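# Push a crate into a taped floor outline

## Task

Using any number of the three robots, shove the crate until it rests flat on the floor within the taped outline and squared up with it. Tipping the crate over counts as failure. At the end, release the crate and back the robots away; the crate must stay in place without any robot holding it. No robot may be fallen over or left leaning at the end.

## Robot and tools

Robots: r1, r2 and r3 are identical Hello Robot Stretch 3 units. Each has a two-wheel differential base (0.33 m long, 0.34 m wide) with a passive omni wheel at the back, a mast carrying a lift, and a telescoping arm that sticks out to the robot's RIGHT side, ending in a wrist and a two-finger gripper. The base cannot strafe, so the gripper is moved forward or back by driving. On-the-spot turns pivot at the midpoint of the drive wheels, 0.05 m behind the front edge; with the arm pulled in and wrist folded, the swept circle has radius 0.28 m, and an unfolded level wrist reaches past it.

Frames: the base frame has its origin on the floor between the drive wheels, x forward, y left, z up. hand_pose is reported in it, located at the fingertip meeting point. The odometry frame is the base frame as it was at the start. Each robot reports in its own frames only, so their relative positions must be judged from images, lidar_m, wrist_depth_mm and head_depth_mm.

execute_actions(actions, cameras): actions is a list holding one action, or empty to just get state and images. The action is an object keyed by robot name ("r1", "r2", "r3"); each robot's entry may contain base, joints and contact_limits. All listed motions begin at once. base holds exactly one command, an offset relative to where the base last reported itself: translate_m (metres, -1 to 1, positive forward) or rotate_rad (radians, -3.2 to 3.2, positive counter-clockwise seen from above). joints holds absolute targets by name: lift_m 0 to 1.1 (arm height); arm_m 0 to 0.52 (extension); wrist_yaw_rad -1.345 to 4.42 (0 along the arm, positive toward the front, 3.0 folded over the base); wrist_pitch_rad -1.57 to 0.451 (0 level, negative tips down); wrist_roll_rad -2.911 to 2.911; gripper_m -0.089 to 0.179 (larger is wider; actual tip gap is smaller, zero below 0.007); head_pan_rad -3.953 to 1.73 (0 forward, positive left, -1.57 looks along the arm); head_tilt_rad -1.53 to 0.419 (negative down). contact_limits accepts only arm_m, a motor effort percentage 1 to 100 at which the arm motion halts with contact_stop; lower is gentler but too low halts immediately. cameras lists names like r2_wrist_camera, or "all"; omitted or null gives all, [] gives none. A bad key or value rejects the whole call and nothing moves. An action runs at most 15 s. Omitted robots or joints may keep pushing toward earlier targets.

wait(seconds): 0 to 10; commands nothing, then returns state and images. zoom_image(camera, region): region is [x0, y0, x1, y1] pixels from the top-left of that camera's latest full image, at most 504 by 504. finished_scene(scene): ends the given scene irreversibly and reports success; the goal must hold at that moment. If a call reports a stop, later motion calls in the same reply are skipped.

Results: base_status and joint_status tell how each motion ended: done (for the base, wheels turned the commanded amount even if slipping), off_target (stuck away from target and maybe still pushing), contact_stop, time_out, torque_fault (these drop the old target). The arm and lift stop and go slack on firm contact; a slack lift may sink under load. A wrist servo pushed hard for several seconds switches off for 10 s. on_its_own describes uncommanded joints; its "held at" is a target, not a position. motor_effort is percent of max, sign toward larger joint values, peak in brackets; readings are biased and noisy. Positive wheel effort drives forward. lidar_m: 12 distances in metres from the base origin, 30-degree sectors starting straight ahead and going counter-clockwise (4th left, 7th behind, 10th right), scan plane 0.17 m above floor, range 0.15 to 12 m, "-" for nothing; it sees other robots but not glass or itself, and own parts can block sectors 5, 6, 9, 10. wrist_depth_mm (45 to 1000) and head_depth_mm (280 to 4000, sideways image) are 7x7 grids of median depth. base_odometry counts wheel turns only; heading is -3.142 to 3.142, left positive. turned_by_wheels and turned_by_imu give turn since the previous result. base_tilt is in degrees, forward and right positive, with a fixed bias up to about 4.

Speed: the base is fast (0.30 m/s, 1.9 rad/s) only with lift_m under 0.30, arm_m under 0.03 and wrist_yaw_rad above 2.54; otherwise 0.10 m/s and 0.63 rad/s.

Cautions: robots pressing on each other fails the run, and nothing in the state reports robot-robot contact; once bases touch, even millimetres more is a hard press. Equal commands give travel differing by up to 2.5 cm per metre. Fold or unfold the wrist only with lift_m between 0.32 and 0.95, wrist_pitch_rad -0.4 and roll near 0; once folded, the lift can drop to 0.25. If wrist_yaw_rad is below -0.4, pitch down to -0.5 or lower. Pushing with the gripper above roughly 0.45 m, raising contact limits, repeated pushes after a contact_stop, driving while hooked on something fixed, or snagging furniture can topple a robot. If base_tilt shows a lean, retreat in small steps, free the gripper and lower lift_m to about 0.2. Push the crate low and gently so it slides rather than tips; avoid slams, drops and very hard shoves. An occasional external nudge may move loose objects.

Each tool is called as a command line: name --argument value for each argument, lists and objects as JSON in quotes; but a table of rows of numbers goes row by row, as --pt "numbers of a row", without its own name.

## Session

execute_actions --actions '[]'

Scene clock: 0.00 s.
r1.base_odometry: x=+0.000 y=+0.000 heading=+0.000 (m, m, rad; r1's odometry frame)
r1.turned_by_wheels: +0.000 (rad since the last result)
r1.turned_by_imu: +0.000 (rad since the last result)
r1.base_tilt: forward=+1.9 right=-1.0 (deg)
r1.lidar_m: 2.95 0.76 0.76 2.47 2.45 2.21 0.93 0.94 1.16 2.34 2.30 2.49
r1.head_depth_mm: 1925 2917 3129 3201 3182 3013 2107 / 1908 2951 3505 3566 3550 3099 2121 / 1900 2883 3416 3408 3395 3158 2116 / 1900 2912 3254 3194 3282 3131 2113 / 1885 2856 3047 3099 3081 2992 2131 / 1860 2843 2923 2935 2911 2889 2118 / 1868 2730 2744 2782 2746 2842 2139
r1.base_status: not commanded
r1.joint_positions: lift_m=+0.412 arm_m=+0.003 wrist_yaw_rad=+2.801 wrist_pitch_rad=-0.469 wrist_roll_rad=-0.005 gripper_m=+0.037 head_pan_rad=-0.020 head_tilt_rad=-0.016
r1.joint_status: not commanded
r1.motor_effort: left_wheel=+0 right_wheel=+0 lift_m=+30 arm_m=+0 wrist_yaw_rad=-1 wrist_pitch_rad=+5 wrist_roll_rad=+0 gripper_m=+0 head_pan_rad=+0 head_tilt_rad=+1 (%)
r1.hand_pose: x=+0.0516 y=+0.0573 z=+0.4136 quat_wxyz=(+0.279, +0.704, +0.046, +0.652) (m; r1's base frame)
r1.wrist_depth_mm: - - - - - - - / - - - - - 758 - / - - - - 886 816 - / 960 988 925 897 893 856 823 / 791 - 764 731 740 700 680 / 672 - 676 616 617 602 595 / 575 563 556 550 527 521 519
r2.base_odometry: x=+0.000 y=+0.000 heading=+0.000 (m, m, rad; r2's odometry frame)
r2.turned_by_wheels: +0.000 (rad since the last result)
r2.turned_by_imu: +0.000 (rad since the last result)
r2.base_tilt: forward=+0.2 right=+0.9 (deg)
r2.lidar_m: 0.92 0.95 1.29 3.35 4.28 1.79 1.41 1.12 2.12 3.92 1.34 0.96
r2.head_depth_mm: 884 877 880 873 871 869 868 / 881 880 879 874 871 873 868 / 882 877 875 875 873 872 870 / 879 876 873 870 870 868 867 / 879 878 875 876 870 870 863 / 882 879 872 872 870 870 864 / 875 876 871 872 865 863 864
r2.base_status: not commanded
r2.joint_positions: lift_m=+0.328 arm_m=-0.001 wrist_yaw_rad=+2.928 wrist_pitch_rad=-0.574 wrist_roll_rad=-0.009 gripper_m=+0.037 head_pan_rad=-0.004 head_tilt_rad=-0.017
r2.joint_status: not commanded
r2.motor_effort: left_wheel=+1 right_wheel=+0 lift_m=+32 arm_m=-1 wrist_yaw_rad=+1 wrist_pitch_rad=+4 wrist_roll_rad=+1 gripper_m=+0 head_pan_rad=+0 head_tilt_rad=+2 (%)
r2.hand_pose: x=+0.0216 y=+0.0536 z=+0.3074 quat_wxyz=(+0.271, +0.692, +0.128, +0.656) (m; r2's base frame)
r2.wrist_depth_mm: - - - - - - 803 / 833 - 864 860 888 900 803 / 693 - 701 717 713 730 737 / 582 590 590 604 604 609 612 / 508 512 - 537 538 527 530 / 458 - - 453 447 461 467 / - - - - 407 412 413
r3.base_odometry: x=+0.000 y=+0.000 heading=+0.000 (m, m, rad; r3's odometry frame)
r3.turned_by_wheels: +0.000 (rad since the last result)
r3.turned_by_imu: +0.000 (rad since the last result)
r3.base_tilt: forward=+0.4 right=-0.6 (deg)
r3.lidar_m: 2.37 2.37 2.90 1.56 1.65 1.78 2.37 2.38 2.87 2.86 2.87 2.65
r3.head_depth_mm: 1919 2526 2488 2475 2445 2449 2369 / 1900 2477 2444 2461 2412 2399 2371 / 1870 2429 2406 2413 2373 2365 2357 / 1860 2415 2374 2359 2330 2312 2307 / 1830 2356 2333 2305 2299 2289 2245 / 1820 2333 2310 2294 2270 2254 2254 / 1817 2299 2253 2268 2256 2227 2214
r3.base_status: not commanded
r3.joint_positions: lift_m=+0.354 arm_m=-0.001 wrist_yaw_rad=+3.018 wrist_pitch_rad=-0.521 wrist_roll_rad=+0.014 gripper_m=+0.037 head_pan_rad=-0.006 head_tilt_rad=+0.013
r3.joint_status: not commanded
r3.motor_effort: left_wheel=+0 right_wheel=+0 lift_m=+25 arm_m=+0 wrist_yaw_rad=+1 wrist_pitch_rad=+6 wrist_roll_rad=+0 gripper_m=+1 head_pan_rad=+0 head_tilt_rad=+3 (%)
r3.hand_pose: x=+0.0047 y=+0.0642 z=+0.3447 quat_wxyz=(+0.225, +0.697, +0.138, +0.666) (m; r3's base frame)
r3.wrist_depth_mm: - - - - - - - / - - - - - - - / 895 887 886 903 887 929 913 / 721 725 738 723 727 738 738 / 617 621 - 622 639 620 619 / 530 535 - 552 551 539 546 / 475 - - - 471 476 476
pictures: r1_head_camera (sideways: a quarter turn clockwise sets it upright), r1_nav_camera (sideways: a quarter turn counterclockwise sets it upright), r1_wrist_camera, r2_head_camera (sideways: a quarter turn clockwise sets it upright), r2_nav_camera (sideways: a quarter turn counterclockwise sets it upright), r2_wrist_camera, r3_head_camera (sideways: a quarter turn clockwise sets it upright), r3_nav_camera (sideways: a quarter turn counterclockwise sets it upright), r3_wrist_camera
Images, in order (width x height): r1_head_camera 896x504, r1_nav_camera 672x504, r1_wrist_camera 644x364, r2_head_camera 896x504, r2_nav_camera 672x504, r2_wrist_camera 644x364, r3_head_camera 896x504, r3_nav_camera 672x504, r3_wrist_camera 644x364.

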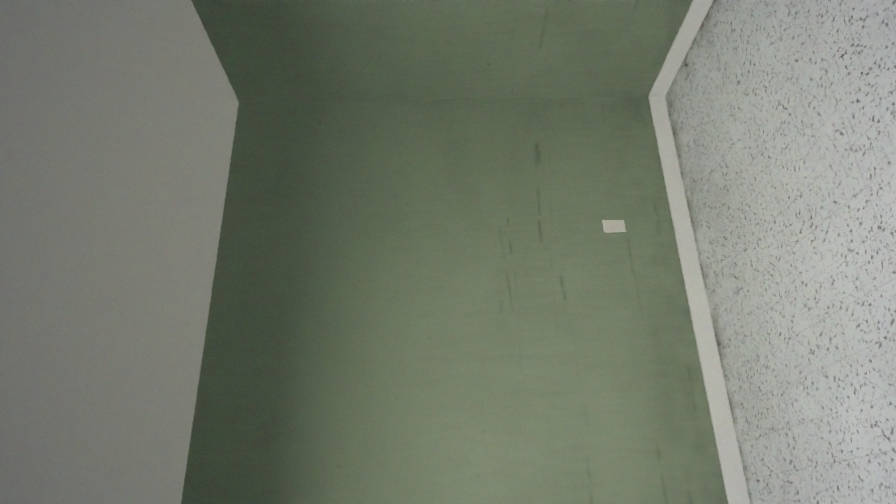

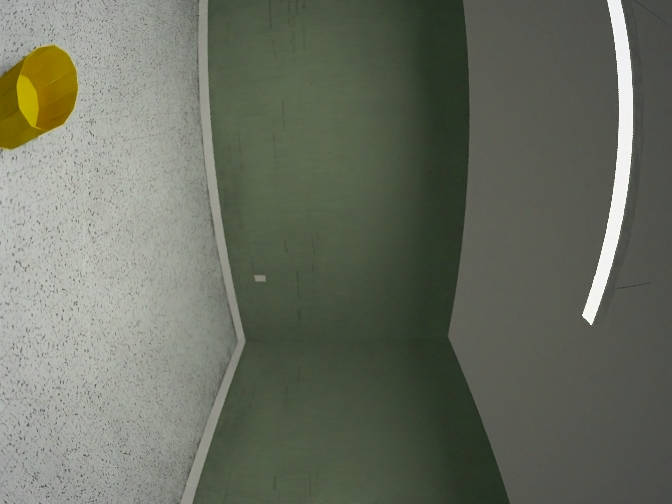

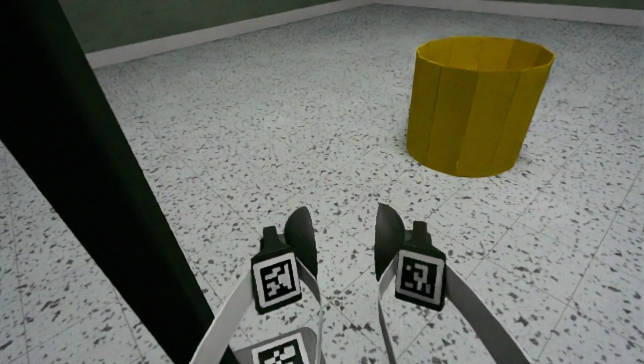

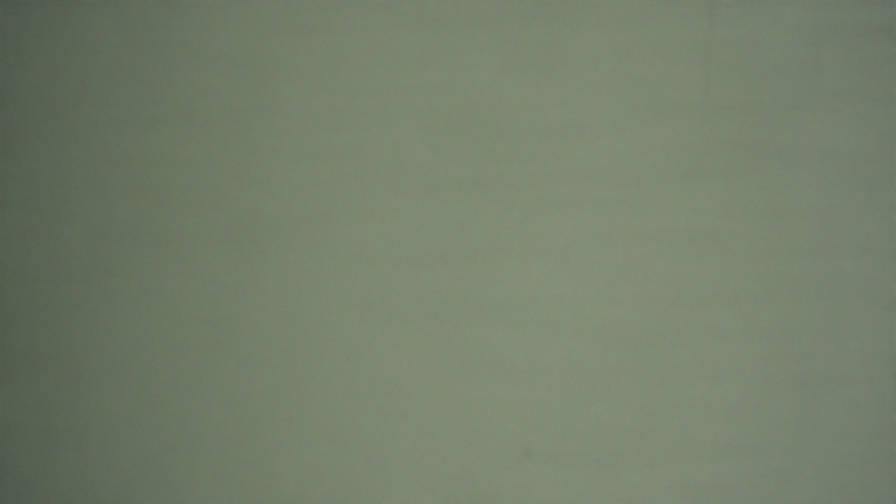

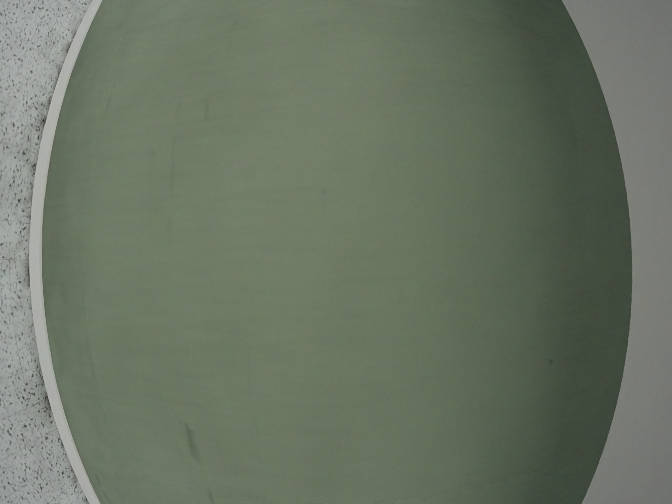

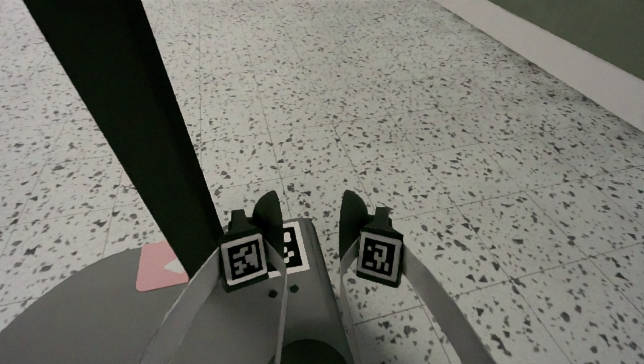

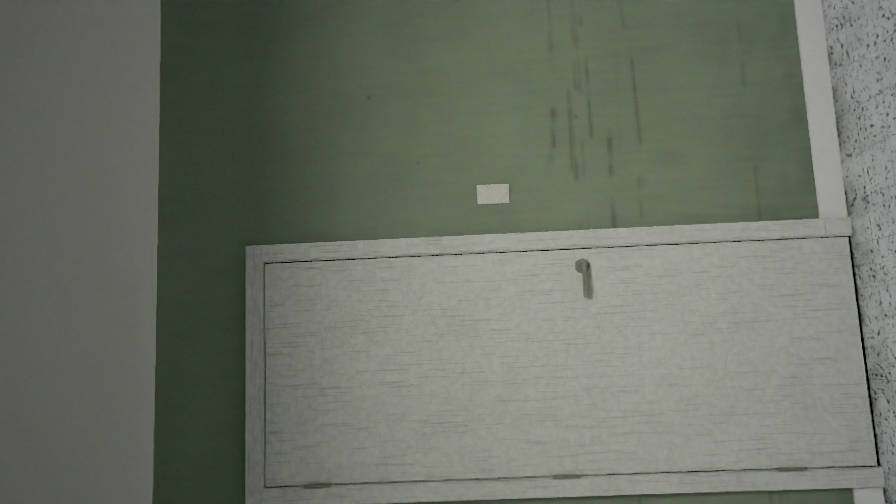

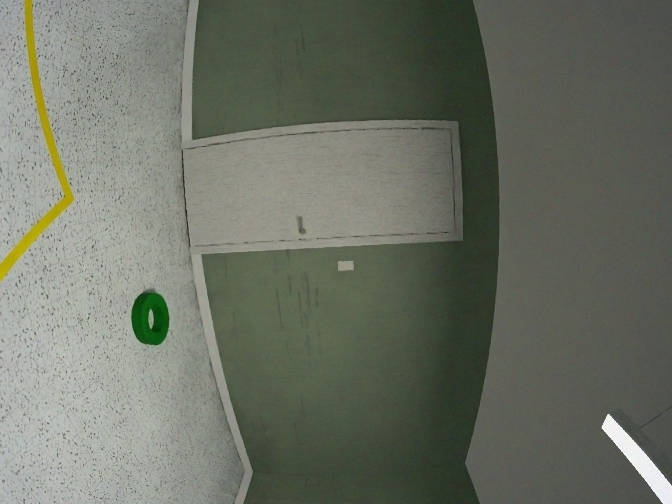

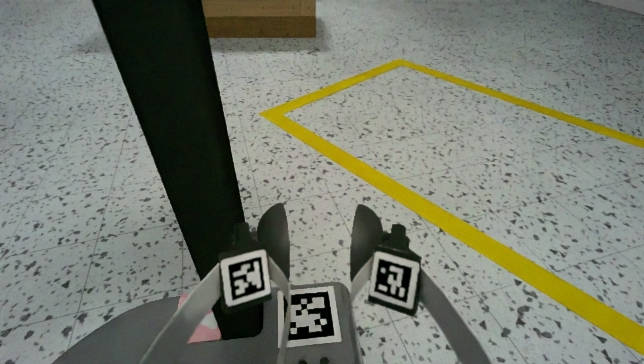

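execute_actions --actions '[{"r1":{"joints":{"head_pan_rad":-2.6,"head_tilt_rad":-0.8,"wrist_yaw_rad":3.0,"wrist_pitch_rad":-0.4}},"r2":{"joints":{"head_pan_rad":-3.1,"head_tilt_rad":-0.8,"wrist_yaw_rad":3.0,"wrist_pitch_rad":-0.4}},"r3":{"joints":{"head_pan_rad":1.1,"head_tilt_rad":-0.9,"wrist_yaw_rad":3.0,"wrist_pitch_rad":-0.4}}}]' --cameras '["r1_nav_camera","r2_nav_camera","r3_nav_camera","r3_head_camera"]'

Scene clock: 6.70 s.
r1.base_odometry: x=+0.000 y=+0.000 heading=+0.000 (m, m, rad; r1's odometry frame)
r1.turned_by_wheels: +0.000 (rad since the last result)
r1.turned_by_imu: +0.000 (rad since the last result)
r1.base_tilt: forward=+1.8 right=-1.0 (deg)
r1.lidar_m: 2.96 0.76 0.76 2.47 2.45 2.21 0.93 0.94 1.16 2.33 2.30 2.49
r1.head_depth_mm: - 3120 2314 1282 1428 1297 1156 / - 2835 2293 1312 1444 1287 1175 / - 2954 2314 1355 1483 1295 1131 / - 3059 1597 1394 1514 1294 1157 / - 3108 1664 1477 1502 1295 1149 / - 3078 2308 1774 1507 1292 1134 / - 3089 2282 1808 1502 1292 1136
r1.base_status: not commanded
r1.joint_positions: lift_m=+0.412 arm_m=+0.003 wrist_yaw_rad=+2.997 wrist_pitch_rad=-0.421 wrist_roll_rad=-0.005 gripper_m=+0.037 head_pan_rad=-2.593 head_tilt_rad=-0.790
r1.joint_status: all done
r1.motor_effort: left_wheel=+0(1) right_wheel=+1(0) lift_m=+30(30) arm_m=+0(1) wrist_yaw_rad=+3(1) wrist_pitch_rad=+9(9) wrist_roll_rad=+0(0) gripper_m=+0(0) head_pan_rad=-1(32) head_tilt_rad=-4(31) (%)
r1.hand_pose: x=+0.0110 y=+0.0738 z=+0.4241 quat_wxyz=(+0.197, +0.698, +0.098, +0.681) (m; r1's base frame)
r1.wrist_depth_mm: - - - - - - - / - - - - - 934 872 / - - - - - 778 672 / - - 991 - 985 829 750 / 848 800 - 801 792 746 741 / 712 691 - 653 642 626 606 / 600 586 580 579 558 534 551
r2.base_odometry: x=+0.000 y=+0.000 heading=+0.000 (m, m, rad; r2's odometry frame)
r2.turned_by_wheels: +0.000 (rad since the last result)
r2.turned_by_imu: -0.001 (rad since the last result)
r2.base_tilt: forward=+0.2 right=+1.0 (deg)
r2.lidar_m: 0.92 0.95 1.28 3.32 4.28 1.79 1.41 1.12 2.12 3.91 1.34 0.96
r2.head_depth_mm: 3334 2938 2251 1832 1540 1315 1160 / 3361 2943 2268 1833 1542 1322 1179 / 3323 3012 2275 1836 1533 1328 1184 / 3355 2986 2264 1841 1538 1335 1164 / 3337 2987 1847 1805 1554 1327 1166 / 3417 3031 1606 1551 1550 1334 1169 / 3374 3024 1615 1431 1569 1337 1170
r2.base_status: not commanded
r2.joint_positions: lift_m=+0.328 arm_m=-0.001 wrist_yaw_rad=+2.998 wrist_pitch_rad=-0.421 wrist_roll_rad=-0.009 gripper_m=+0.037 head_pan_rad=-3.093 head_tilt_rad=-0.790
r2.joint_status: all done
r2.motor_effort: left_wheel=+1(1) right_wheel=+0(0) lift_m=+32(31) arm_m=-1(1) wrist_yaw_rad=+2(1) wrist_pitch_rad=+6(8) wrist_roll_rad=+1(1) gripper_m=+0(0) head_pan_rad=-4(48) head_tilt_rad=-4(35) (%)
r2.hand_pose: x=+0.0109 y=+0.0778 z=+0.3400 quat_wxyz=(+0.197, +0.697, +0.099, +0.682) (m; r2's base frame)
r2.wrist_depth_mm: - - - - - - 841 / - - - - - - 864 / 905 882 926 939 934 979 853 / 701 707 732 736 729 748 760 / 588 594 - 603 612 619 613 / 510 507 - 532 506 521 526 / 446 - - - 448 451 451
r3.base_odometry: x=+0.000 y=+0.000 heading=+0.000 (m, m, rad; r3's odometry frame)
r3.turned_by_wheels: +0.000 (rad since the last result)
r3.turned_by_imu: -0.001 (rad since the last result)
r3.base_tilt: forward=+0.4 right=-0.6 (deg)
r3.lidar_m: 2.37 2.38 2.91 1.56 1.65 1.78 2.36 2.38 2.87 2.86 2.87 2.65
r3.head_depth_mm: 2650 2359 1921 1629 1408 1240 1113 / 2846 2390 1952 1649 1418 1252 1119 / 3069 2428 1981 1666 1436 1265 1123 / 3251 2480 1998 1676 1444 1271 1128 / 3283 2526 2033 1698 1459 1276 1147 / 3413 2566 2050 1714 1476 1288 1167 / 3409 2582 1795 1723 1484 1304 1195
r3.base_status: not commanded
r3.joint_positions: lift_m=+0.354 arm_m=-0.001 wrist_yaw_rad=+3.003 wrist_pitch_rad=-0.423 wrist_roll_rad=+0.014 gripper_m=+0.037 head_pan_rad=+1.093 head_tilt_rad=-0.888
r3.joint_status: all done
r3.motor_effort: left_wheel=+0(1) right_wheel=+0(0) lift_m=+25(25) arm_m=+0(0) wrist_yaw_rad=-3(5) wrist_pitch_rad=+11(10) wrist_roll_rad=+0(0) gripper_m=+0(1) head_pan_rad=+5(56) head_tilt_rad=-5(39) (%)
r3.hand_pose: x=+0.0097 y=+0.0772 z=+0.3661 quat_wxyz=(+0.197, +0.704, +0.099, +0.675) (m; r3's base frame)
r3.wrist_depth_mm: - - - - - - - / - - - - - - - / - - - - - - - / 833 856 848 850 856 868 865 / 695 680 - 688 720 703 702 / 580 585 - 584 610 590 590 / 502 514 - 528 508 512 515
pictures: r1_nav_camera (sideways: a quarter turn counterclockwise sets it upright), r2_nav_camera (sideways: a quarter turn counterclockwise sets it upright), r3_head_camera (sideways: a quarter turn clockwise sets it upright), r3_nav_camera (sideways: a quarter turn counterclockwise sets it upright)
Images, in order (width x height): r1_nav_camera 672x504, r2_nav_camera 672x504, r3_head_camera 896x504, r3_nav_camera 672x504.

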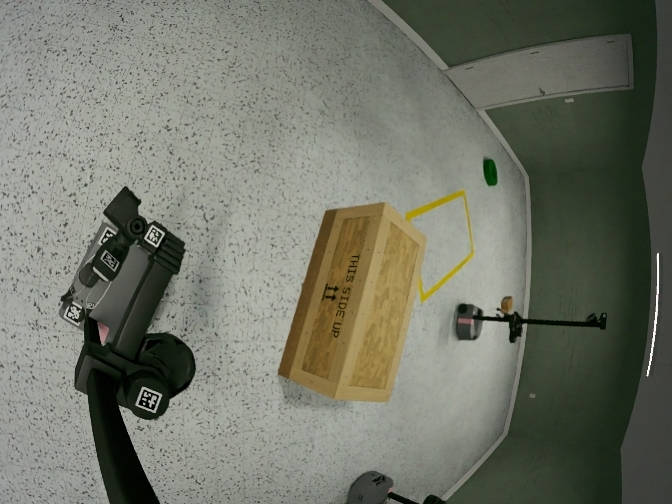

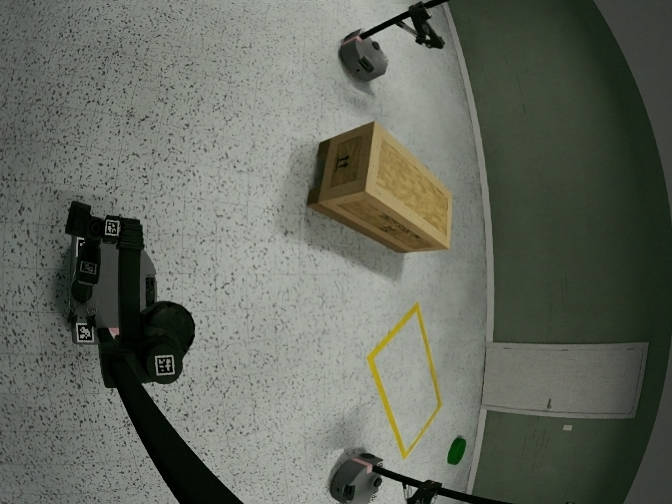

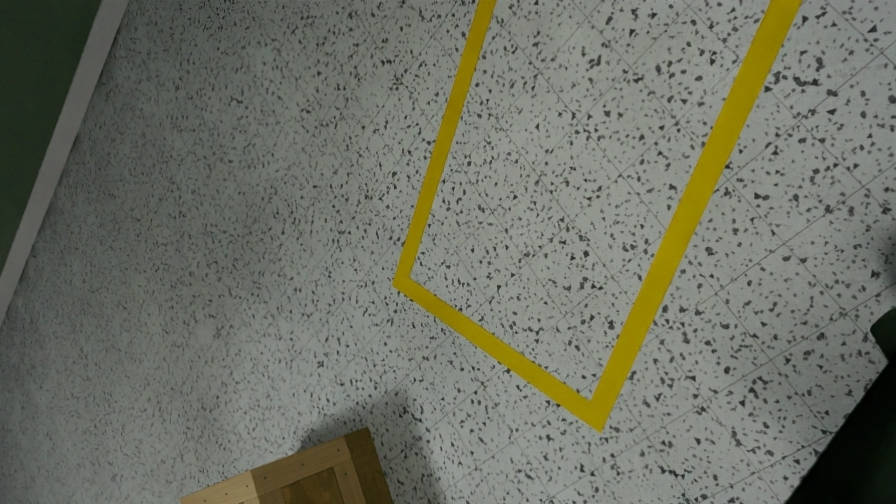

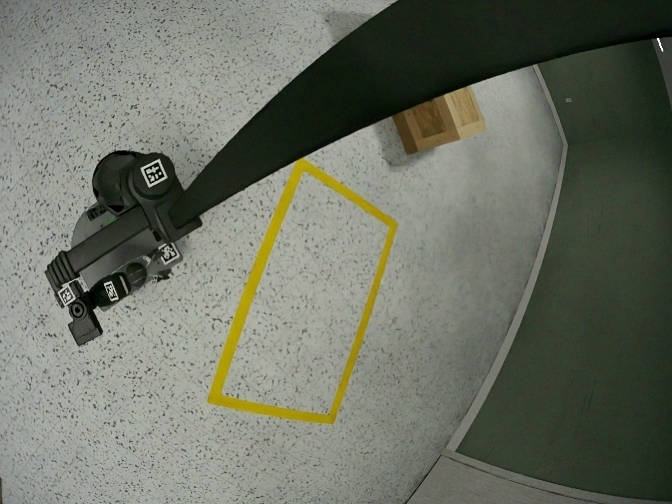

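execute_actions --actions '[{"r1":{"joints":{"head_pan_rad":-2.75,"lift_m":0.25}},"r2":{"joints":{"head_pan_rad":-2.85,"head_tilt_rad":-0.65,"lift_m":0.25}},"r3":{"joints":{"lift_m":0.25,"head_pan_rad":0.6}}}]' --cameras '["r1_head_camera","r2_head_camera","r3_head_camera"]'

Scene clock: 39.80 s.
r1.base_odometry: x=+0.000 y=+0.000 heading=+0.000 (m, m, rad; r1's odometry frame)
r1.turned_by_wheels: +0.000 (rad since the last result)
r1.turned_by_imu: +0.000 (rad since the last result)
r1.base_tilt: forward=+1.9 right=-0.9 (deg)
r1.lidar_m: 2.96 0.76 0.76 2.47 2.45 2.21 0.93 0.94 1.16 2.33 2.30 2.48
r1.head_depth_mm: - 3052 2294 1845 1521 1306 1128 / - 3117 2313 1307 1440 1297 1157 / - 2973 2302 1344 1487 1287 1147 / - 2827 2293 1354 1484 1295 1157 / - 3074 1592 1393 1514 1290 1130 / - 3041 2191 1426 1514 1298 1123 / - 3102 2293 1708 1515 1282 1123
r1.base_status: not commanded
r1.joint_positions: lift_m=+0.250 arm_m=+0.003 wrist_yaw_rad=+2.998 wrist_pitch_rad=-0.420 wrist_roll_rad=-0.005 gripper_m=+0.037 head_pan_rad=-2.743 head_tilt_rad=-0.790
r1.joint_status: all done
r1.motor_effort: left_wheel=+1(0) right_wheel=+0(1) lift_m=+21(28) arm_m=+0(0) wrist_yaw_rad=+2(2) wrist_pitch_rad=+8(9) wrist_roll_rad=+0(0) gripper_m=+0(0) head_pan_rad=-3(10) head_tilt_rad=-4(4) (%)
r1.hand_pose: x=+0.0109 y=+0.0740 z=+0.2627 quat_wxyz=(+0.197, +0.698, +0.098, +0.681) (m; r1's base frame)
r1.wrist_depth_mm: - - - - - - 589 / - - - - - 757 607 / - - 935 892 867 760 657 / 747 732 703 683 670 658 635 / 602 585 - 548 556 525 515 / 493 505 - - - 445 427 / 435 - - - 392 378 374
r2.base_odometry: x=+0.000 y=+0.000 heading=+0.000 (m, m, rad; r2's odometry frame)
r2.turned_by_wheels: +0.000 (rad since the last result)
r2.turned_by_imu: -0.001 (rad since the last result)
r2.base_tilt: forward=+0.3 right=+0.9 (deg)
r2.lidar_m: 0.92 0.95 1.29 3.34 4.28 1.80 1.40 1.12 2.12 3.91 1.33 0.96
r2.head_depth_mm: 3142 3433 2883 2160 1715 1430 1225 / 3196 3523 2902 2166 1719 1445 1232 / 3296 3642 2881 1942 1737 1434 1236 / 3376 3784 2039 1633 1631 1433 1242 / 3479 3784 2944 1535 1566 1449 1233 / 3580 3826 2923 1585 1643 1451 1240 / 3611 - 2956 2187 1752 1452 1243
r2.base_status: not commanded
r2.joint_positions: lift_m=+0.250 arm_m=-0.001 wrist_yaw_rad=+2.998 wrist_pitch_rad=-0.419 wrist_roll_rad=-0.009 gripper_m=+0.037 head_pan_rad=-2.857 head_tilt_rad=-0.656
r2.joint_status: all done
r2.motor_effort: left_wheel=+2(0) right_wheel=+0(1) lift_m=+26(24) arm_m=-1(1) wrist_yaw_rad=+2(2) wrist_pitch_rad=+6(6) wrist_roll_rad=+1(1) gripper_m=+1(0) head_pan_rad=+3(26) head_tilt_rad=+3(16) (%)
r2.hand_pose: x=+0.0108 y=+0.0780 z=+0.2626 quat_wxyz=(+0.196, +0.697, +0.098, +0.683) (m; r2's base frame)
r2.wrist_depth_mm: - - - - - - 829 / - - - - - - 862 / 749 733 767 762 768 793 801 / 594 602 611 610 614 622 628 / 491 500 - 528 512 504 509 / 437 - - - 418 435 435 / - - - - 370 376 376
r3.base_odometry: x=+0.000 y=+0.000 heading=+0.000 (m, m, rad; r3's odometry frame)
r3.turned_by_wheels: +0.000 (rad since the last result)
r3.turned_by_imu: -0.001 (rad since the last result)
r3.base_tilt: forward=+0.4 right=-0.6 (deg)
r3.lidar_m: 2.37 2.39 2.91 1.56 1.65 1.78 2.37 2.38 2.86 2.85 2.87 2.65
r3.head_depth_mm: 2096 2288 1932 1632 1410 1242 1113 / 2214 2375 1957 1637 1425 1253 1118 / 2302 2445 1979 1658 1426 1259 1127 / 2412 2463 2000 1675 1445 1275 1133 / 2534 2492 2022 1693 1454 1280 1137 / 2654 2545 2051 1707 1468 1290 1150 / 2813 2595 2059 1730 1483 1300 1155
r3.base_status: not commanded
r3.joint_positions: lift_m=+0.250 arm_m=-0.001 wrist_yaw_rad=+3.003 wrist_pitch_rad=-0.421 wrist_roll_rad=+0.014 gripper_m=+0.037 head_pan_rad=+0.607 head_tilt_rad=-0.888
r3.joint_status: all done
r3.motor_effort: left_wheel=+0(0) right_wheel=+0(0) lift_m=+21(21) arm_m=+0(0) wrist_yaw_rad=-1(1) wrist_pitch_rad=+10(11) wrist_roll_rad=+0(0) gripper_m=-1(0) head_pan_rad=-5(42) head_tilt_rad=-4(6) (%)
r3.hand_pose: x=+0.0098 y=+0.0774 z=+0.2621 quat_wxyz=(+0.197, +0.704, +0.098, +0.675) (m; r3's base frame)
r3.wrist_depth_mm: - - - - - - - / - - - - - - - / 860 866 867 867 876 879 874 / 666 658 662 673 680 681 680 / 540 544 - 550 571 558 555 / 465 495 - - 482 465 469 / - - - - 404 406 406
pictures: r1_head_camera (sideways: a quarter turn clockwise sets it upright), r2_head_camera (sideways: a quarter turn clockwise sets it upright), r3_head_camera (sideways: a quarter turn clockwise sets it upright)
Images, in order (width x height): r1_head_camera 896x504, r2_head_camera 896x504, r3_head_camera 896x504.

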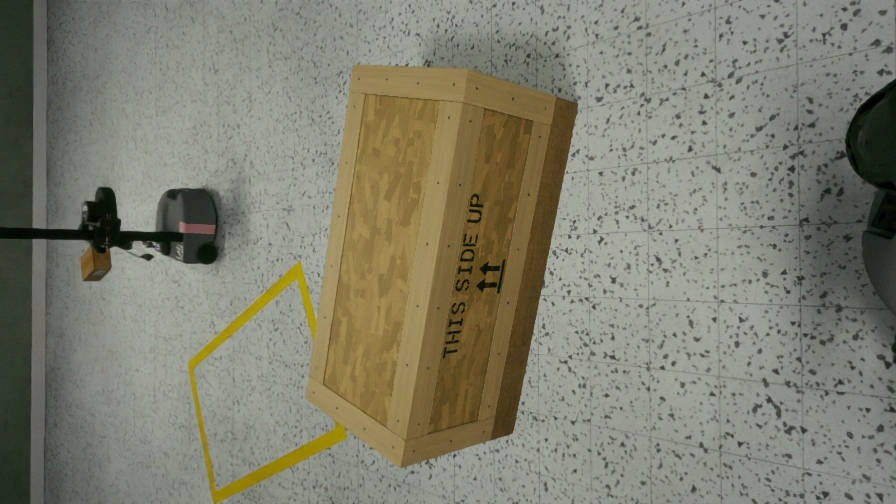

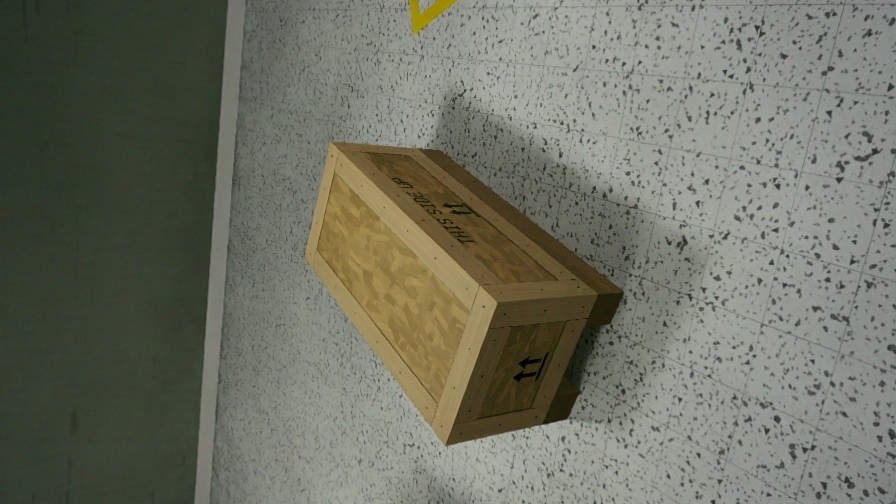

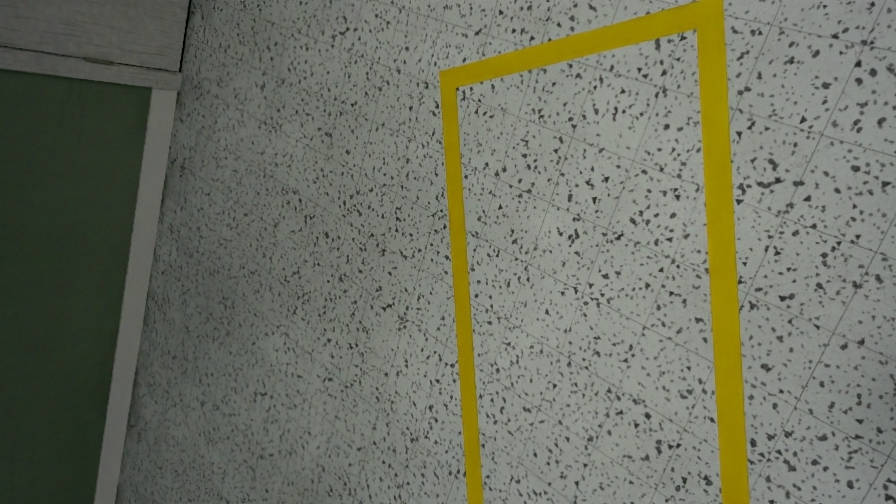

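execute_actions --actions '[{"r1":{"base":{"rotate_rad":-2.026},"joints":{"head_pan_rad":-0.7,"head_tilt_rad":-0.9}},"r2":{"base":{"rotate_rad":0.85}},"r3":{"joints":{"head_pan_rad":1.3,"head_tilt_rad":-0.7}}}]' --cameras '[]'

execute_actions --actions '[{"r1":{"base":{"translate_m":1.0}},"r2":{"base":{"translate_m":-1.0}}}]' --cameras '[]'

execute_actions --actions '[{"r1":{"base":{"rotate_rad":-1.07},"joints":{"head_pan_rad":-0.2,"head_tilt_rad":-1.1}},"r2":{"base":{"translate_m":-0.49},"joints":{"head_pan_rad":1.2,"head_tilt_rad":-0.9}}}]' --cameras '["r1_head_camera","r1_nav_camera","r2_nav_camera","r3_head_camera"]'

Scene clock: 82.37 s.
r1.base_odometry: x=+0.000 y=+0.000 heading=-2.026 (m, m, rad; r1's odometry frame)
r1.turned_by_wheels: -2.026 (rad since the last result)
r1.turned_by_imu: -2.025 (rad since the last result)
r1.base_tilt: forward=+1.9 right=-1.0 (deg)
r1.lidar_m: 2.75 2.31 2.30 2.60 2.93 0.76 0.80 2.44 2.44 2.16 0.93 0.95
r1.head_depth_mm: 3372 2530 1942 1623 1426 1244 1109 / 3337 2504 1394 1335 1427 1249 1110 / 2768 2496 1385 1403 1422 1253 1130 / 3138 2480 1388 1464 1422 1238 1107 / 3348 2490 1382 1531 1429 1242 1102 / 3285 2437 1406 1558 1424 1234 1102 / 3256 2498 1976 1655 1406 1235 1102
r1.base_status: done
r1.joint_positions: lift_m=+0.250 arm_m=+0.003 wrist_yaw_rad=+2.998 wrist_pitch_rad=-0.420 wrist_roll_rad=-0.005 gripper_m=+0.037 head_pan_rad=-0.707 head_tilt_rad=-0.889
r1.joint_status: all done
r1.motor_effort: left_wheel=+3(16) right_wheel=-3(7) lift_m=+20(21) arm_m=+0(0) wrist_yaw_rad=+1(2) wrist_pitch_rad=+8(8) wrist_roll_rad=+0(0) gripper_m=-1(0) head_pan_rad=+4(35) head_tilt_rad=-5(13) (%)
r1.hand_pose: x=+0.0109 y=+0.0740 z=+0.2627 quat_wxyz=(+0.197, +0.698, +0.098, +0.681) (m; r1's base frame)
r1.wrist_depth_mm: - - - - - - - / - - - - - - - / - 994 980 886 879 840 810 / 762 733 716 678 664 648 615 / 600 587 - 543 550 523 514 / 490 497 - - - 449 432 / 428 - - - 396 387 375
r2.base_odometry: x=+0.000 y=+0.000 heading=+0.850 (m, m, rad; r2's odometry frame)
r2.turned_by_wheels: +0.850 (rad since the last result)
r2.turned_by_imu: +0.839 (rad since the last result)
r2.base_tilt: forward=+0.2 right=+0.9 (deg)
r2.lidar_m: 1.09 1.99 4.15 1.80 3.81 1.12 1.33 2.62 1.74 1.04 0.92 0.92
r2.head_depth_mm: - - 2649 2163 1726 1437 1228 / - - 2399 2141 1725 1437 1234 / - - 2928 2155 1721 1436 1242 / - - 2739 2183 1739 1449 1239 / - - 2934 2187 1738 1445 1240 / - - 2927 2192 1747 1438 1243 / 3829 - 2963 2216 1733 1444 1240
r2.base_status: done
r2.joint_positions: lift_m=+0.250 arm_m=-0.001 wrist_yaw_rad=+2.998 wrist_pitch_rad=-0.419 wrist_roll_rad=-0.009 gripper_m=+0.037 head_pan_rad=-2.857 head_tilt_rad=-0.655
r2.joint_status: not commanded
r2.motor_effort: left_wheel=-1(8) right_wheel=+3(10) lift_m=+26(26) arm_m=-2(1) wrist_yaw_rad=+2(2) wrist_pitch_rad=+6(6) wrist_roll_rad=+1(1) gripper_m=+0(0) head_pan_rad=+3(4) head_tilt_rad=+2(2) (%)
r2.hand_pose: x=+0.0108 y=+0.0780 z=+0.2626 quat_wxyz=(+0.196, +0.697, +0.098, +0.683) (m; r2's base frame)
r2.wrist_depth_mm: - - - - - - - / - - - - - - - / 761 731 763 772 788 794 798 / 597 599 606 617 622 620 622 / 489 493 - 535 509 511 514 / 442 - - - 415 427 435 / - - - - 376 377 378
r3.base_odometry: x=+0.000 y=+0.000 heading=+0.000 (m, m, rad; r3's odometry frame)
r3.turned_by_wheels: +0.000 (rad since the last result)
r3.turned_by_imu: -0.001 (rad since the last result)
r3.base_tilt: forward=+0.4 right=-0.5 (deg)
r3.lidar_m: 2.37 2.38 2.91 1.56 1.65 1.79 2.37 2.37 2.88 2.85 2.87 2.66
r3.head_depth_mm: 3103 3217 2521 1965 1606 1354 1172 / 3518 3559 2589 1976 1633 1363 1185 / - 3656 2638 2026 1636 1381 1194 / - 3815 2671 2043 1649 1383 1200 / - 3940 2688 1910 1666 1399 1212 / - 3943 1919 1886 1683 1416 1218 / - - 1948 1845 1703 1426 1250
r3.base_status: not commanded
r3.joint_positions: lift_m=+0.250 arm_m=-0.001 wrist_yaw_rad=+3.003 wrist_pitch_rad=-0.421 wrist_roll_rad=+0.014 gripper_m=+0.037 head_pan_rad=+1.293 head_tilt_rad=-0.705
r3.joint_status: all done
r3.motor_effort: left_wheel=+0(1) right_wheel=+0(0) lift_m=+21(21) arm_m=+0(0) wrist_yaw_rad=-1(1) wrist_pitch_rad=+10(10) wrist_roll_rad=+0(0) gripper_m=+1(0) head_pan_rad=+5(48) head_tilt_rad=+2(18) (%)
r3.hand_pose: x=+0.0098 y=+0.0774 z=+0.2621 quat_wxyz=(+0.197, +0.704, +0.098, +0.675) (m; r3's base frame)
r3.wrist_depth_mm: - - - - - - - / - - - - - - - / 853 866 859 872 880 874 891 / 661 676 663 671 673 671 679 / 547 541 - 548 572 546 556 / 462 490 - - 478 469 472 / - - - - 404 407 401
pictures: none
No camera images: the call's "cameras" was empty. Leave "cameras" out to get every camera's image.

Scene clock: 87.37 s.
r1.base_odometry: x=-0.439 y=-0.898 heading=-2.026 (m, m, rad; r1's odometry frame)
r1.turned_by_wheels: +0.000 (rad since the last result)
r1.turned_by_imu: -0.002 (rad since the last result)
r1.base_tilt: forward=+1.9 right=-1.0 (deg)
r1.lidar_m: 1.96 1.65 1.64 1.85 3.03 1.83 1.71 3.08 0.59 0.40 0.40 3.65
r1.head_depth_mm: 3310 2267 1984 1669 1002 909 1108 / 3215 2517 2028 1677 1276 1053 1115 / 3313 2502 1978 1668 1425 1243 1126 / 3323 2483 2014 1659 1435 1243 1112 / 3262 2471 1989 1645 1417 1250 1107 / 3248 2469 1978 1640 1419 1245 1105 / 3269 2471 1982 1635 1429 1244 1099
r1.base_status: done
r1.joint_positions: lift_m=+0.250 arm_m=+0.003 wrist_yaw_rad=+2.998 wrist_pitch_rad=-0.419 wrist_roll_rad=-0.005 gripper_m=+0.037 head_pan_rad=-0.707 head_tilt_rad=-0.890
r1.joint_status: not commanded
r1.motor_effort: left_wheel=+3(16) right_wheel=-2(7) lift_m=+21(22) arm_m=+1(0) wrist_yaw_rad=+0(2) wrist_pitch_rad=+8(8) wrist_roll_rad=+0(0) gripper_m=-1(0) head_pan_rad=+3(4) head_tilt_rad=-4(5) (%)
r1.hand_pose: x=+0.0108 y=+0.0740 z=+0.2627 quat_wxyz=(+0.196, +0.698, +0.098, +0.681) (m; r1's base frame)
r1.wrist_depth_mm: - - - - - - - / - - - - - - - / - 982 954 931 881 860 796 / 778 713 696 686 649 658 624 / 604 574 - 555 557 512 521 / 493 501 - - - 441 441 / 434 - - - 391 379 379
r2.base_odometry: x=-0.660 y=-0.751 heading=+0.850 (m, m, rad; r2's odometry frame)
r2.turned_by_wheels: +0.000 (rad since the last result)
r2.turned_by_imu: -0.008 (rad since the last result)
r2.base_tilt: forward=+0.3 right=+0.9 (deg)
r2.lidar_m: 1.89 3.43 1.99 0.45 0.44 0.45 3.70 1.70 3.06 1.82 1.60 1.61
r2.head_depth_mm: 3886 - 2875 2158 1739 1437 1230 / - - 2874 2174 1733 1439 1231 / 3819 - 2944 2182 1733 1434 1235 / 3648 - 2913 2160 1740 1448 1233 / 3514 3781 2922 2017 1745 1445 1241 / 3399 3712 2930 2036 1744 1459 1245 / 3218 3499 2935 2187 1755 1457 1242
r2.base_status: done
r2.joint_positions: lift_m=+0.250 arm_m=-0.001 wrist_yaw_rad=+2.999 wrist_pitch_rad=-0.419 wrist_roll_rad=-0.009 gripper_m=+0.037 head_pan_rad=-2.857 head_tilt_rad=-0.655
r2.joint_status: not commanded
r2.motor_effort: left_wheel=+0(11) right_wheel=+2(6) lift_m=+26(26) arm_m=-1(1) wrist_yaw_rad=+1(2) wrist_pitch_rad=+6(6) wrist_roll_rad=+1(1) gripper_m=+0(0) head_pan_rad=+4(4) head_tilt_rad=+1(2) (%)
r2.hand_pose: x=+0.0107 y=+0.0780 z=+0.2626 quat_wxyz=(+0.196, +0.697, +0.099, +0.683) (m; r2's base frame)
r2.wrist_depth_mm: 327 - 445 - - - - / 352 - 491 - - - - / 373 409 539 787 777 789 804 / 395 461 582 608 620 611 627 / 427 494 - 524 513 509 513 / 436 - - - 414 431 436 / - - - - 371 377 380
r3.base_odometry: x=+0.000 y=+0.000 heading=+0.000 (m, m, rad; r3's odometry frame)
r3.turned_by_wheels: +0.000 (rad since the last result)
r3.turned_by_imu: -0.001 (rad since the last result)
r3.base_tilt: forward=+0.4 right=-0.6 (deg)
r3.lidar_m: 2.37 2.37 2.90 1.56 1.65 2.63 2.36 2.38 2.88 2.86 2.88 2.66
r3.head_depth_mm: 3124 3240 2543 1987 1604 1355 1180 / 3480 3557 2588 1999 1613 1364 1183 / - 3709 2635 2018 1641 1374 1196 / - 3837 2683 2039 1657 1386 1200 / - 3429 2404 1914 1671 1401 1206 / - - 1903 1878 1682 1409 1217 / - - 1946 1837 1698 1418 1248
r3.base_status: not commanded
r3.joint_positions: lift_m=+0.250 arm_m=-0.001 wrist_yaw_rad=+3.003 wrist_pitch_rad=-0.421 wrist_roll_rad=+0.014 gripper_m=+0.037 head_pan_rad=+1.293 head_tilt_rad=-0.705
r3.joint_status: not commanded
r3.motor_effort: left_wheel=+1(0) right_wheel=+0(0) lift_m=+21(21) arm_m=+0(0) wrist_yaw_rad=-2(0) wrist_pitch_rad=+10(10) wrist_roll_rad=+0(0) gripper_m=+0(0) head_pan_rad=+4(4) head_tilt_rad=+2(2) (%)
r3.hand_pose: x=+0.0098 y=+0.0774 z=+0.2621 quat_wxyz=(+0.197, +0.704, +0.098, +0.675) (m; r3's base frame)
r3.wrist_depth_mm: - - - - - - - / - - - - - - - / 858 861 860 879 874 878 882 / 657 663 670 678 673 681 687 / 544 545 - 545 569 555 554 / 470 494 - - 481 464 466 / - - - - 405 406 407
pictures: none
No camera images: the call's "cameras" was empty. Leave "cameras" out to get every camera's image.

Scene clock: 90.57 s.
r1.base_odometry: x=-0.439 y=-0.898 heading=-3.096 (m, m, rad; r1's odometry frame)
r1.turned_by_wheels: -1.070 (rad since the last result)
r1.turned_by_imu: -1.070 (rad since the last result)
r1.base_tilt: forward=+1.9 right=-1.0 (deg)
r1.lidar_m: 0.40 3.72 1.98 1.65 1.64 1.84 2.97 3.63 1.72 1.01 0.59 0.41
r1.head_depth_mm: 2155 1854 1135 1057 1323 1193 1099 / 2141 1850 1132 1042 1291 1194 1101 / 2133 1863 1122 1021 1270 1190 - / 2129 1847 1126 1022 1271 1184 - / 2070 1827 1615 1420 1304 1188 - / 2002 1843 1606 1438 1294 1185 1098 / 2104 1834 1601 1426 1302 1181 1091
r1.base_status: done
r1.joint_positions: lift_m=+0.250 arm_m=+0.003 wrist_yaw_rad=+2.998 wrist_pitch_rad=-0.419 wrist_roll_rad=-0.005 gripper_m=+0.037 head_pan_rad=-0.207 head_tilt_rad=-1.087
r1.joint_status: all done
r1.motor_effort: left_wheel=+4(14) right_wheel=-2(9) lift_m=+21(21) arm_m=+0(0) wrist_yaw_rad=+1(1) wrist_pitch_rad=+8(8) wrist_roll_rad=+0(0) gripper_m=+0(0) head_pan_rad=+3(23) head_tilt_rad=-5(17) (%)
r1.hand_pose: x=+0.0108 y=+0.0740 z=+0.2627 quat_wxyz=(+0.196, +0.698, +0.098, +0.681) (m; r1's base frame)
r1.wrist_depth_mm: - - - - - - - / - - - - - - - / - 986 954 927 878 828 805 / 774 718 722 705 659 645 628 / 603 580 - 546 547 525 505 / 482 510 - - - 450 427 / 441 - - - 383 376 378
r2.base_odometry: x=-0.984 y=-1.119 heading=+0.850 (m, m, rad; r2's odometry frame)
r2.turned_by_wheels: +0.000 (rad since the last result)
r2.turned_by_imu: -0.004 (rad since the last result)
r2.base_tilt: forward=+0.2 right=+1.0 (deg)
r2.lidar_m: 2.28 4.08 0.32 0.37 1.04 2.81 3.30 1.28 3.49 2.21 1.94 1.94
r2.head_depth_mm: 2768 2239 1967 1654 1439 1260 1130 / 3165 2342 1969 1664 1056 1256 1132 / 3108 2442 1983 1676 1007 1024 1135 / 3135 2427 1979 1166 1011 904 1106 / 3170 2468 1990 1175 1011 1033 1132 / 3151 2452 1992 1171 1032 1225 1137 / 3250 2468 1999 1180 1142 1270 1171
r2.base_status: done
r2.joint_positions: lift_m=+0.250 arm_m=-0.001 wrist_yaw_rad=+2.999 wrist_pitch_rad=-0.419 wrist_roll_rad=-0.009 gripper_m=+0.037 head_pan_rad=+1.193 head_tilt_rad=-0.889
r2.joint_status: all done
r2.motor_effort: left_wheel=+0(9) right_wheel=+1(6) lift_m=+26(26) arm_m=-1(1) wrist_yaw_rad=+1(2) wrist_pitch_rad=+6(6) wrist_roll_rad=+1(1) gripper_m=+0(1) head_pan_rad=+3(48) head_tilt_rad=-4(20) (%)
r2.hand_pose: x=+0.0106 y=+0.0780 z=+0.2626 quat_wxyz=(+0.196, +0.697, +0.099, +0.683) (m; r2's base frame)
r2.wrist_depth_mm: - - 595 411 346 480 - / 939 - 649 453 389 578 - / 749 754 702 497 454 720 794 / 597 595 615 560 572 619 622 / 497 494 - 529 501 515 511 / 429 - - - 417 434 433 / - - - - 371 377 377
r3.base_odometry: x=+0.000 y=+0.000 heading=+0.000 (m, m, rad; r3's odometry frame)
r3.turned_by_wheels: +0.000 (rad since the last result)
r3.turned_by_imu: +0.000 (rad since the last result)
r3.base_tilt: forward=+0.4 right=-0.6 (deg)
r3.lidar_m: 2.37 2.37 2.90 1.56 1.65 2.63 2.37 2.38 2.87 2.86 2.88 2.65
r3.head_depth_mm: 3100 3234 2574 1972 1602 1358 1177 / 3505 3601 2571 1989 1610 1362 1184 / - 3717 2622 2018 1636 1376 1191 / - 3785 2526 2039 1646 1387 1196 / - 3487 2469 1926 1668 1403 1205 / - 3985 1920 1882 1674 1414 1220 / - - 1939 1833 1699 1424 1252
r3.base_status: not commanded
r3.joint_positions: lift_m=+0.250 arm_m=-0.001 wrist_yaw_rad=+3.003 wrist_pitch_rad=-0.421 wrist_roll_rad=+0.014 gripper_m=+0.037 head_pan_rad=+1.293 head_tilt_rad=-0.705
r3.joint_status: not commanded
r3.motor_effort: left_wheel=+0(0) right_wheel=+0(0) lift_m=+21(21) arm_m=+0(0) wrist_yaw_rad=-2(1) wrist_pitch_rad=+10(10) wrist_roll_rad=+0(0) gripper_m=+0(0) head_pan_rad=+4(5) head_tilt_rad=+2(3) (%)
r3.hand_pose: x=+0.0098 y=+0.0774 z=+0.2621 quat_wxyz=(+0.197, +0.704, +0.098, +0.675) (m; r3's base frame)
r3.wrist_depth_mm: - - - - - - - / - - - - - - - / 863 854 881 854 870 867 894 / 662 669 668 669 669 671 679 / 547 546 - 548 566 545 551 / 470 490 - - 481 465 468 / - - - - 401 404 405
pictures: r1_head_camera (sideways: a quarter turn clockwise sets it upright), r1_nav_camera (sideways: a quarter turn counterclockwise sets it upright), r2_nav_camera (sideways: a quarter turn counterclockwise sets it upright), r3_head_camera (sideways: a quarter turn clockwise sets it upright)
Images, in order (width x height): r1_head_camera 896x504, r1_nav_camera 672x504, r2_nav_camera 672x504, r3_head_camera 896x504.

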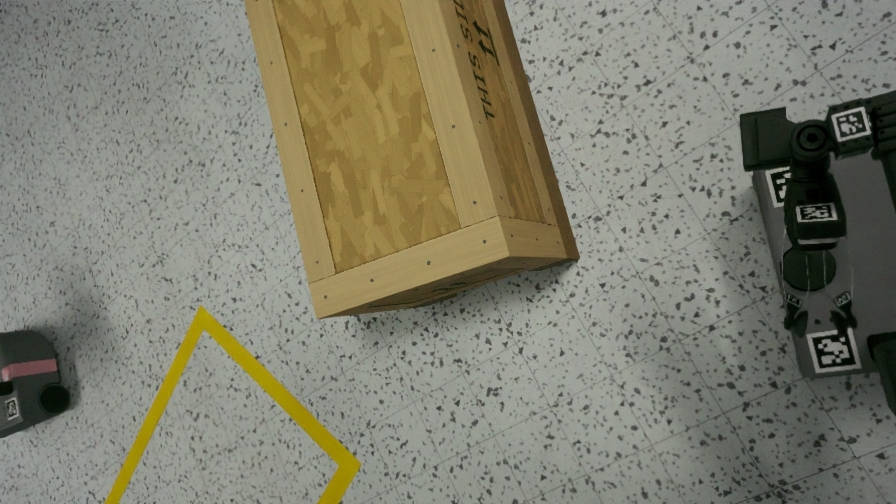

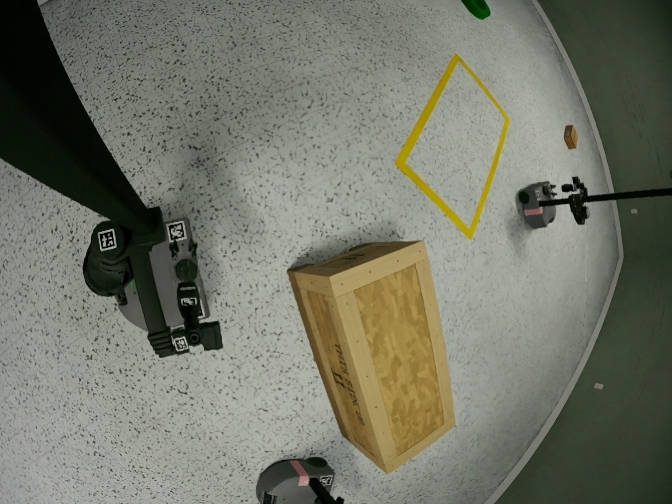

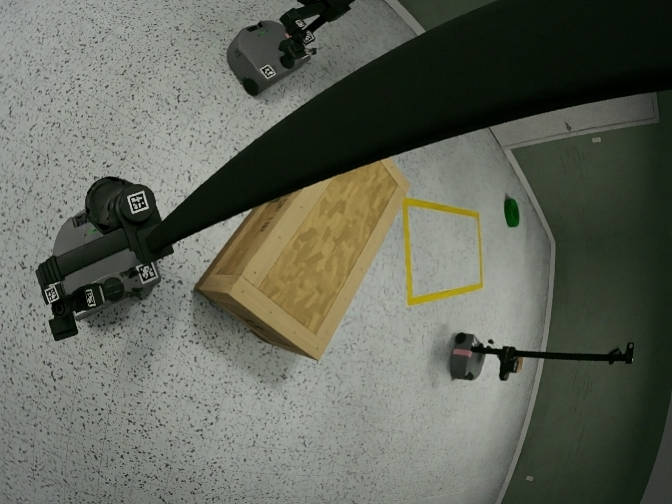

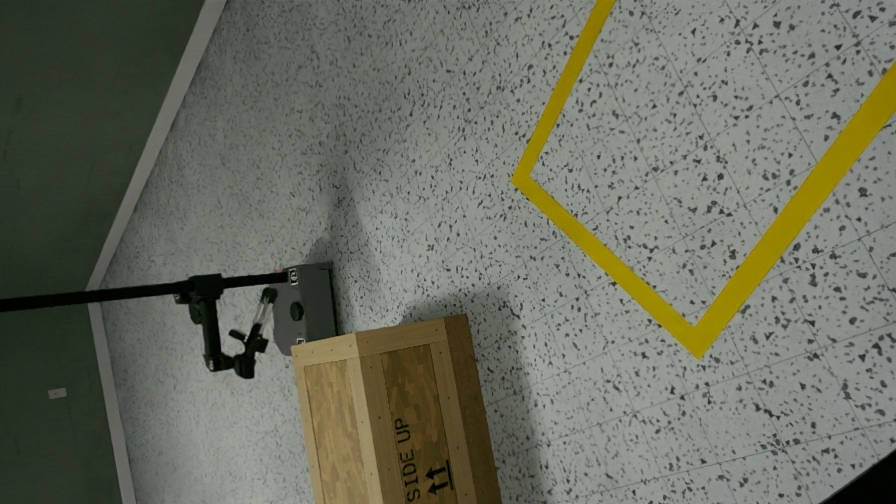

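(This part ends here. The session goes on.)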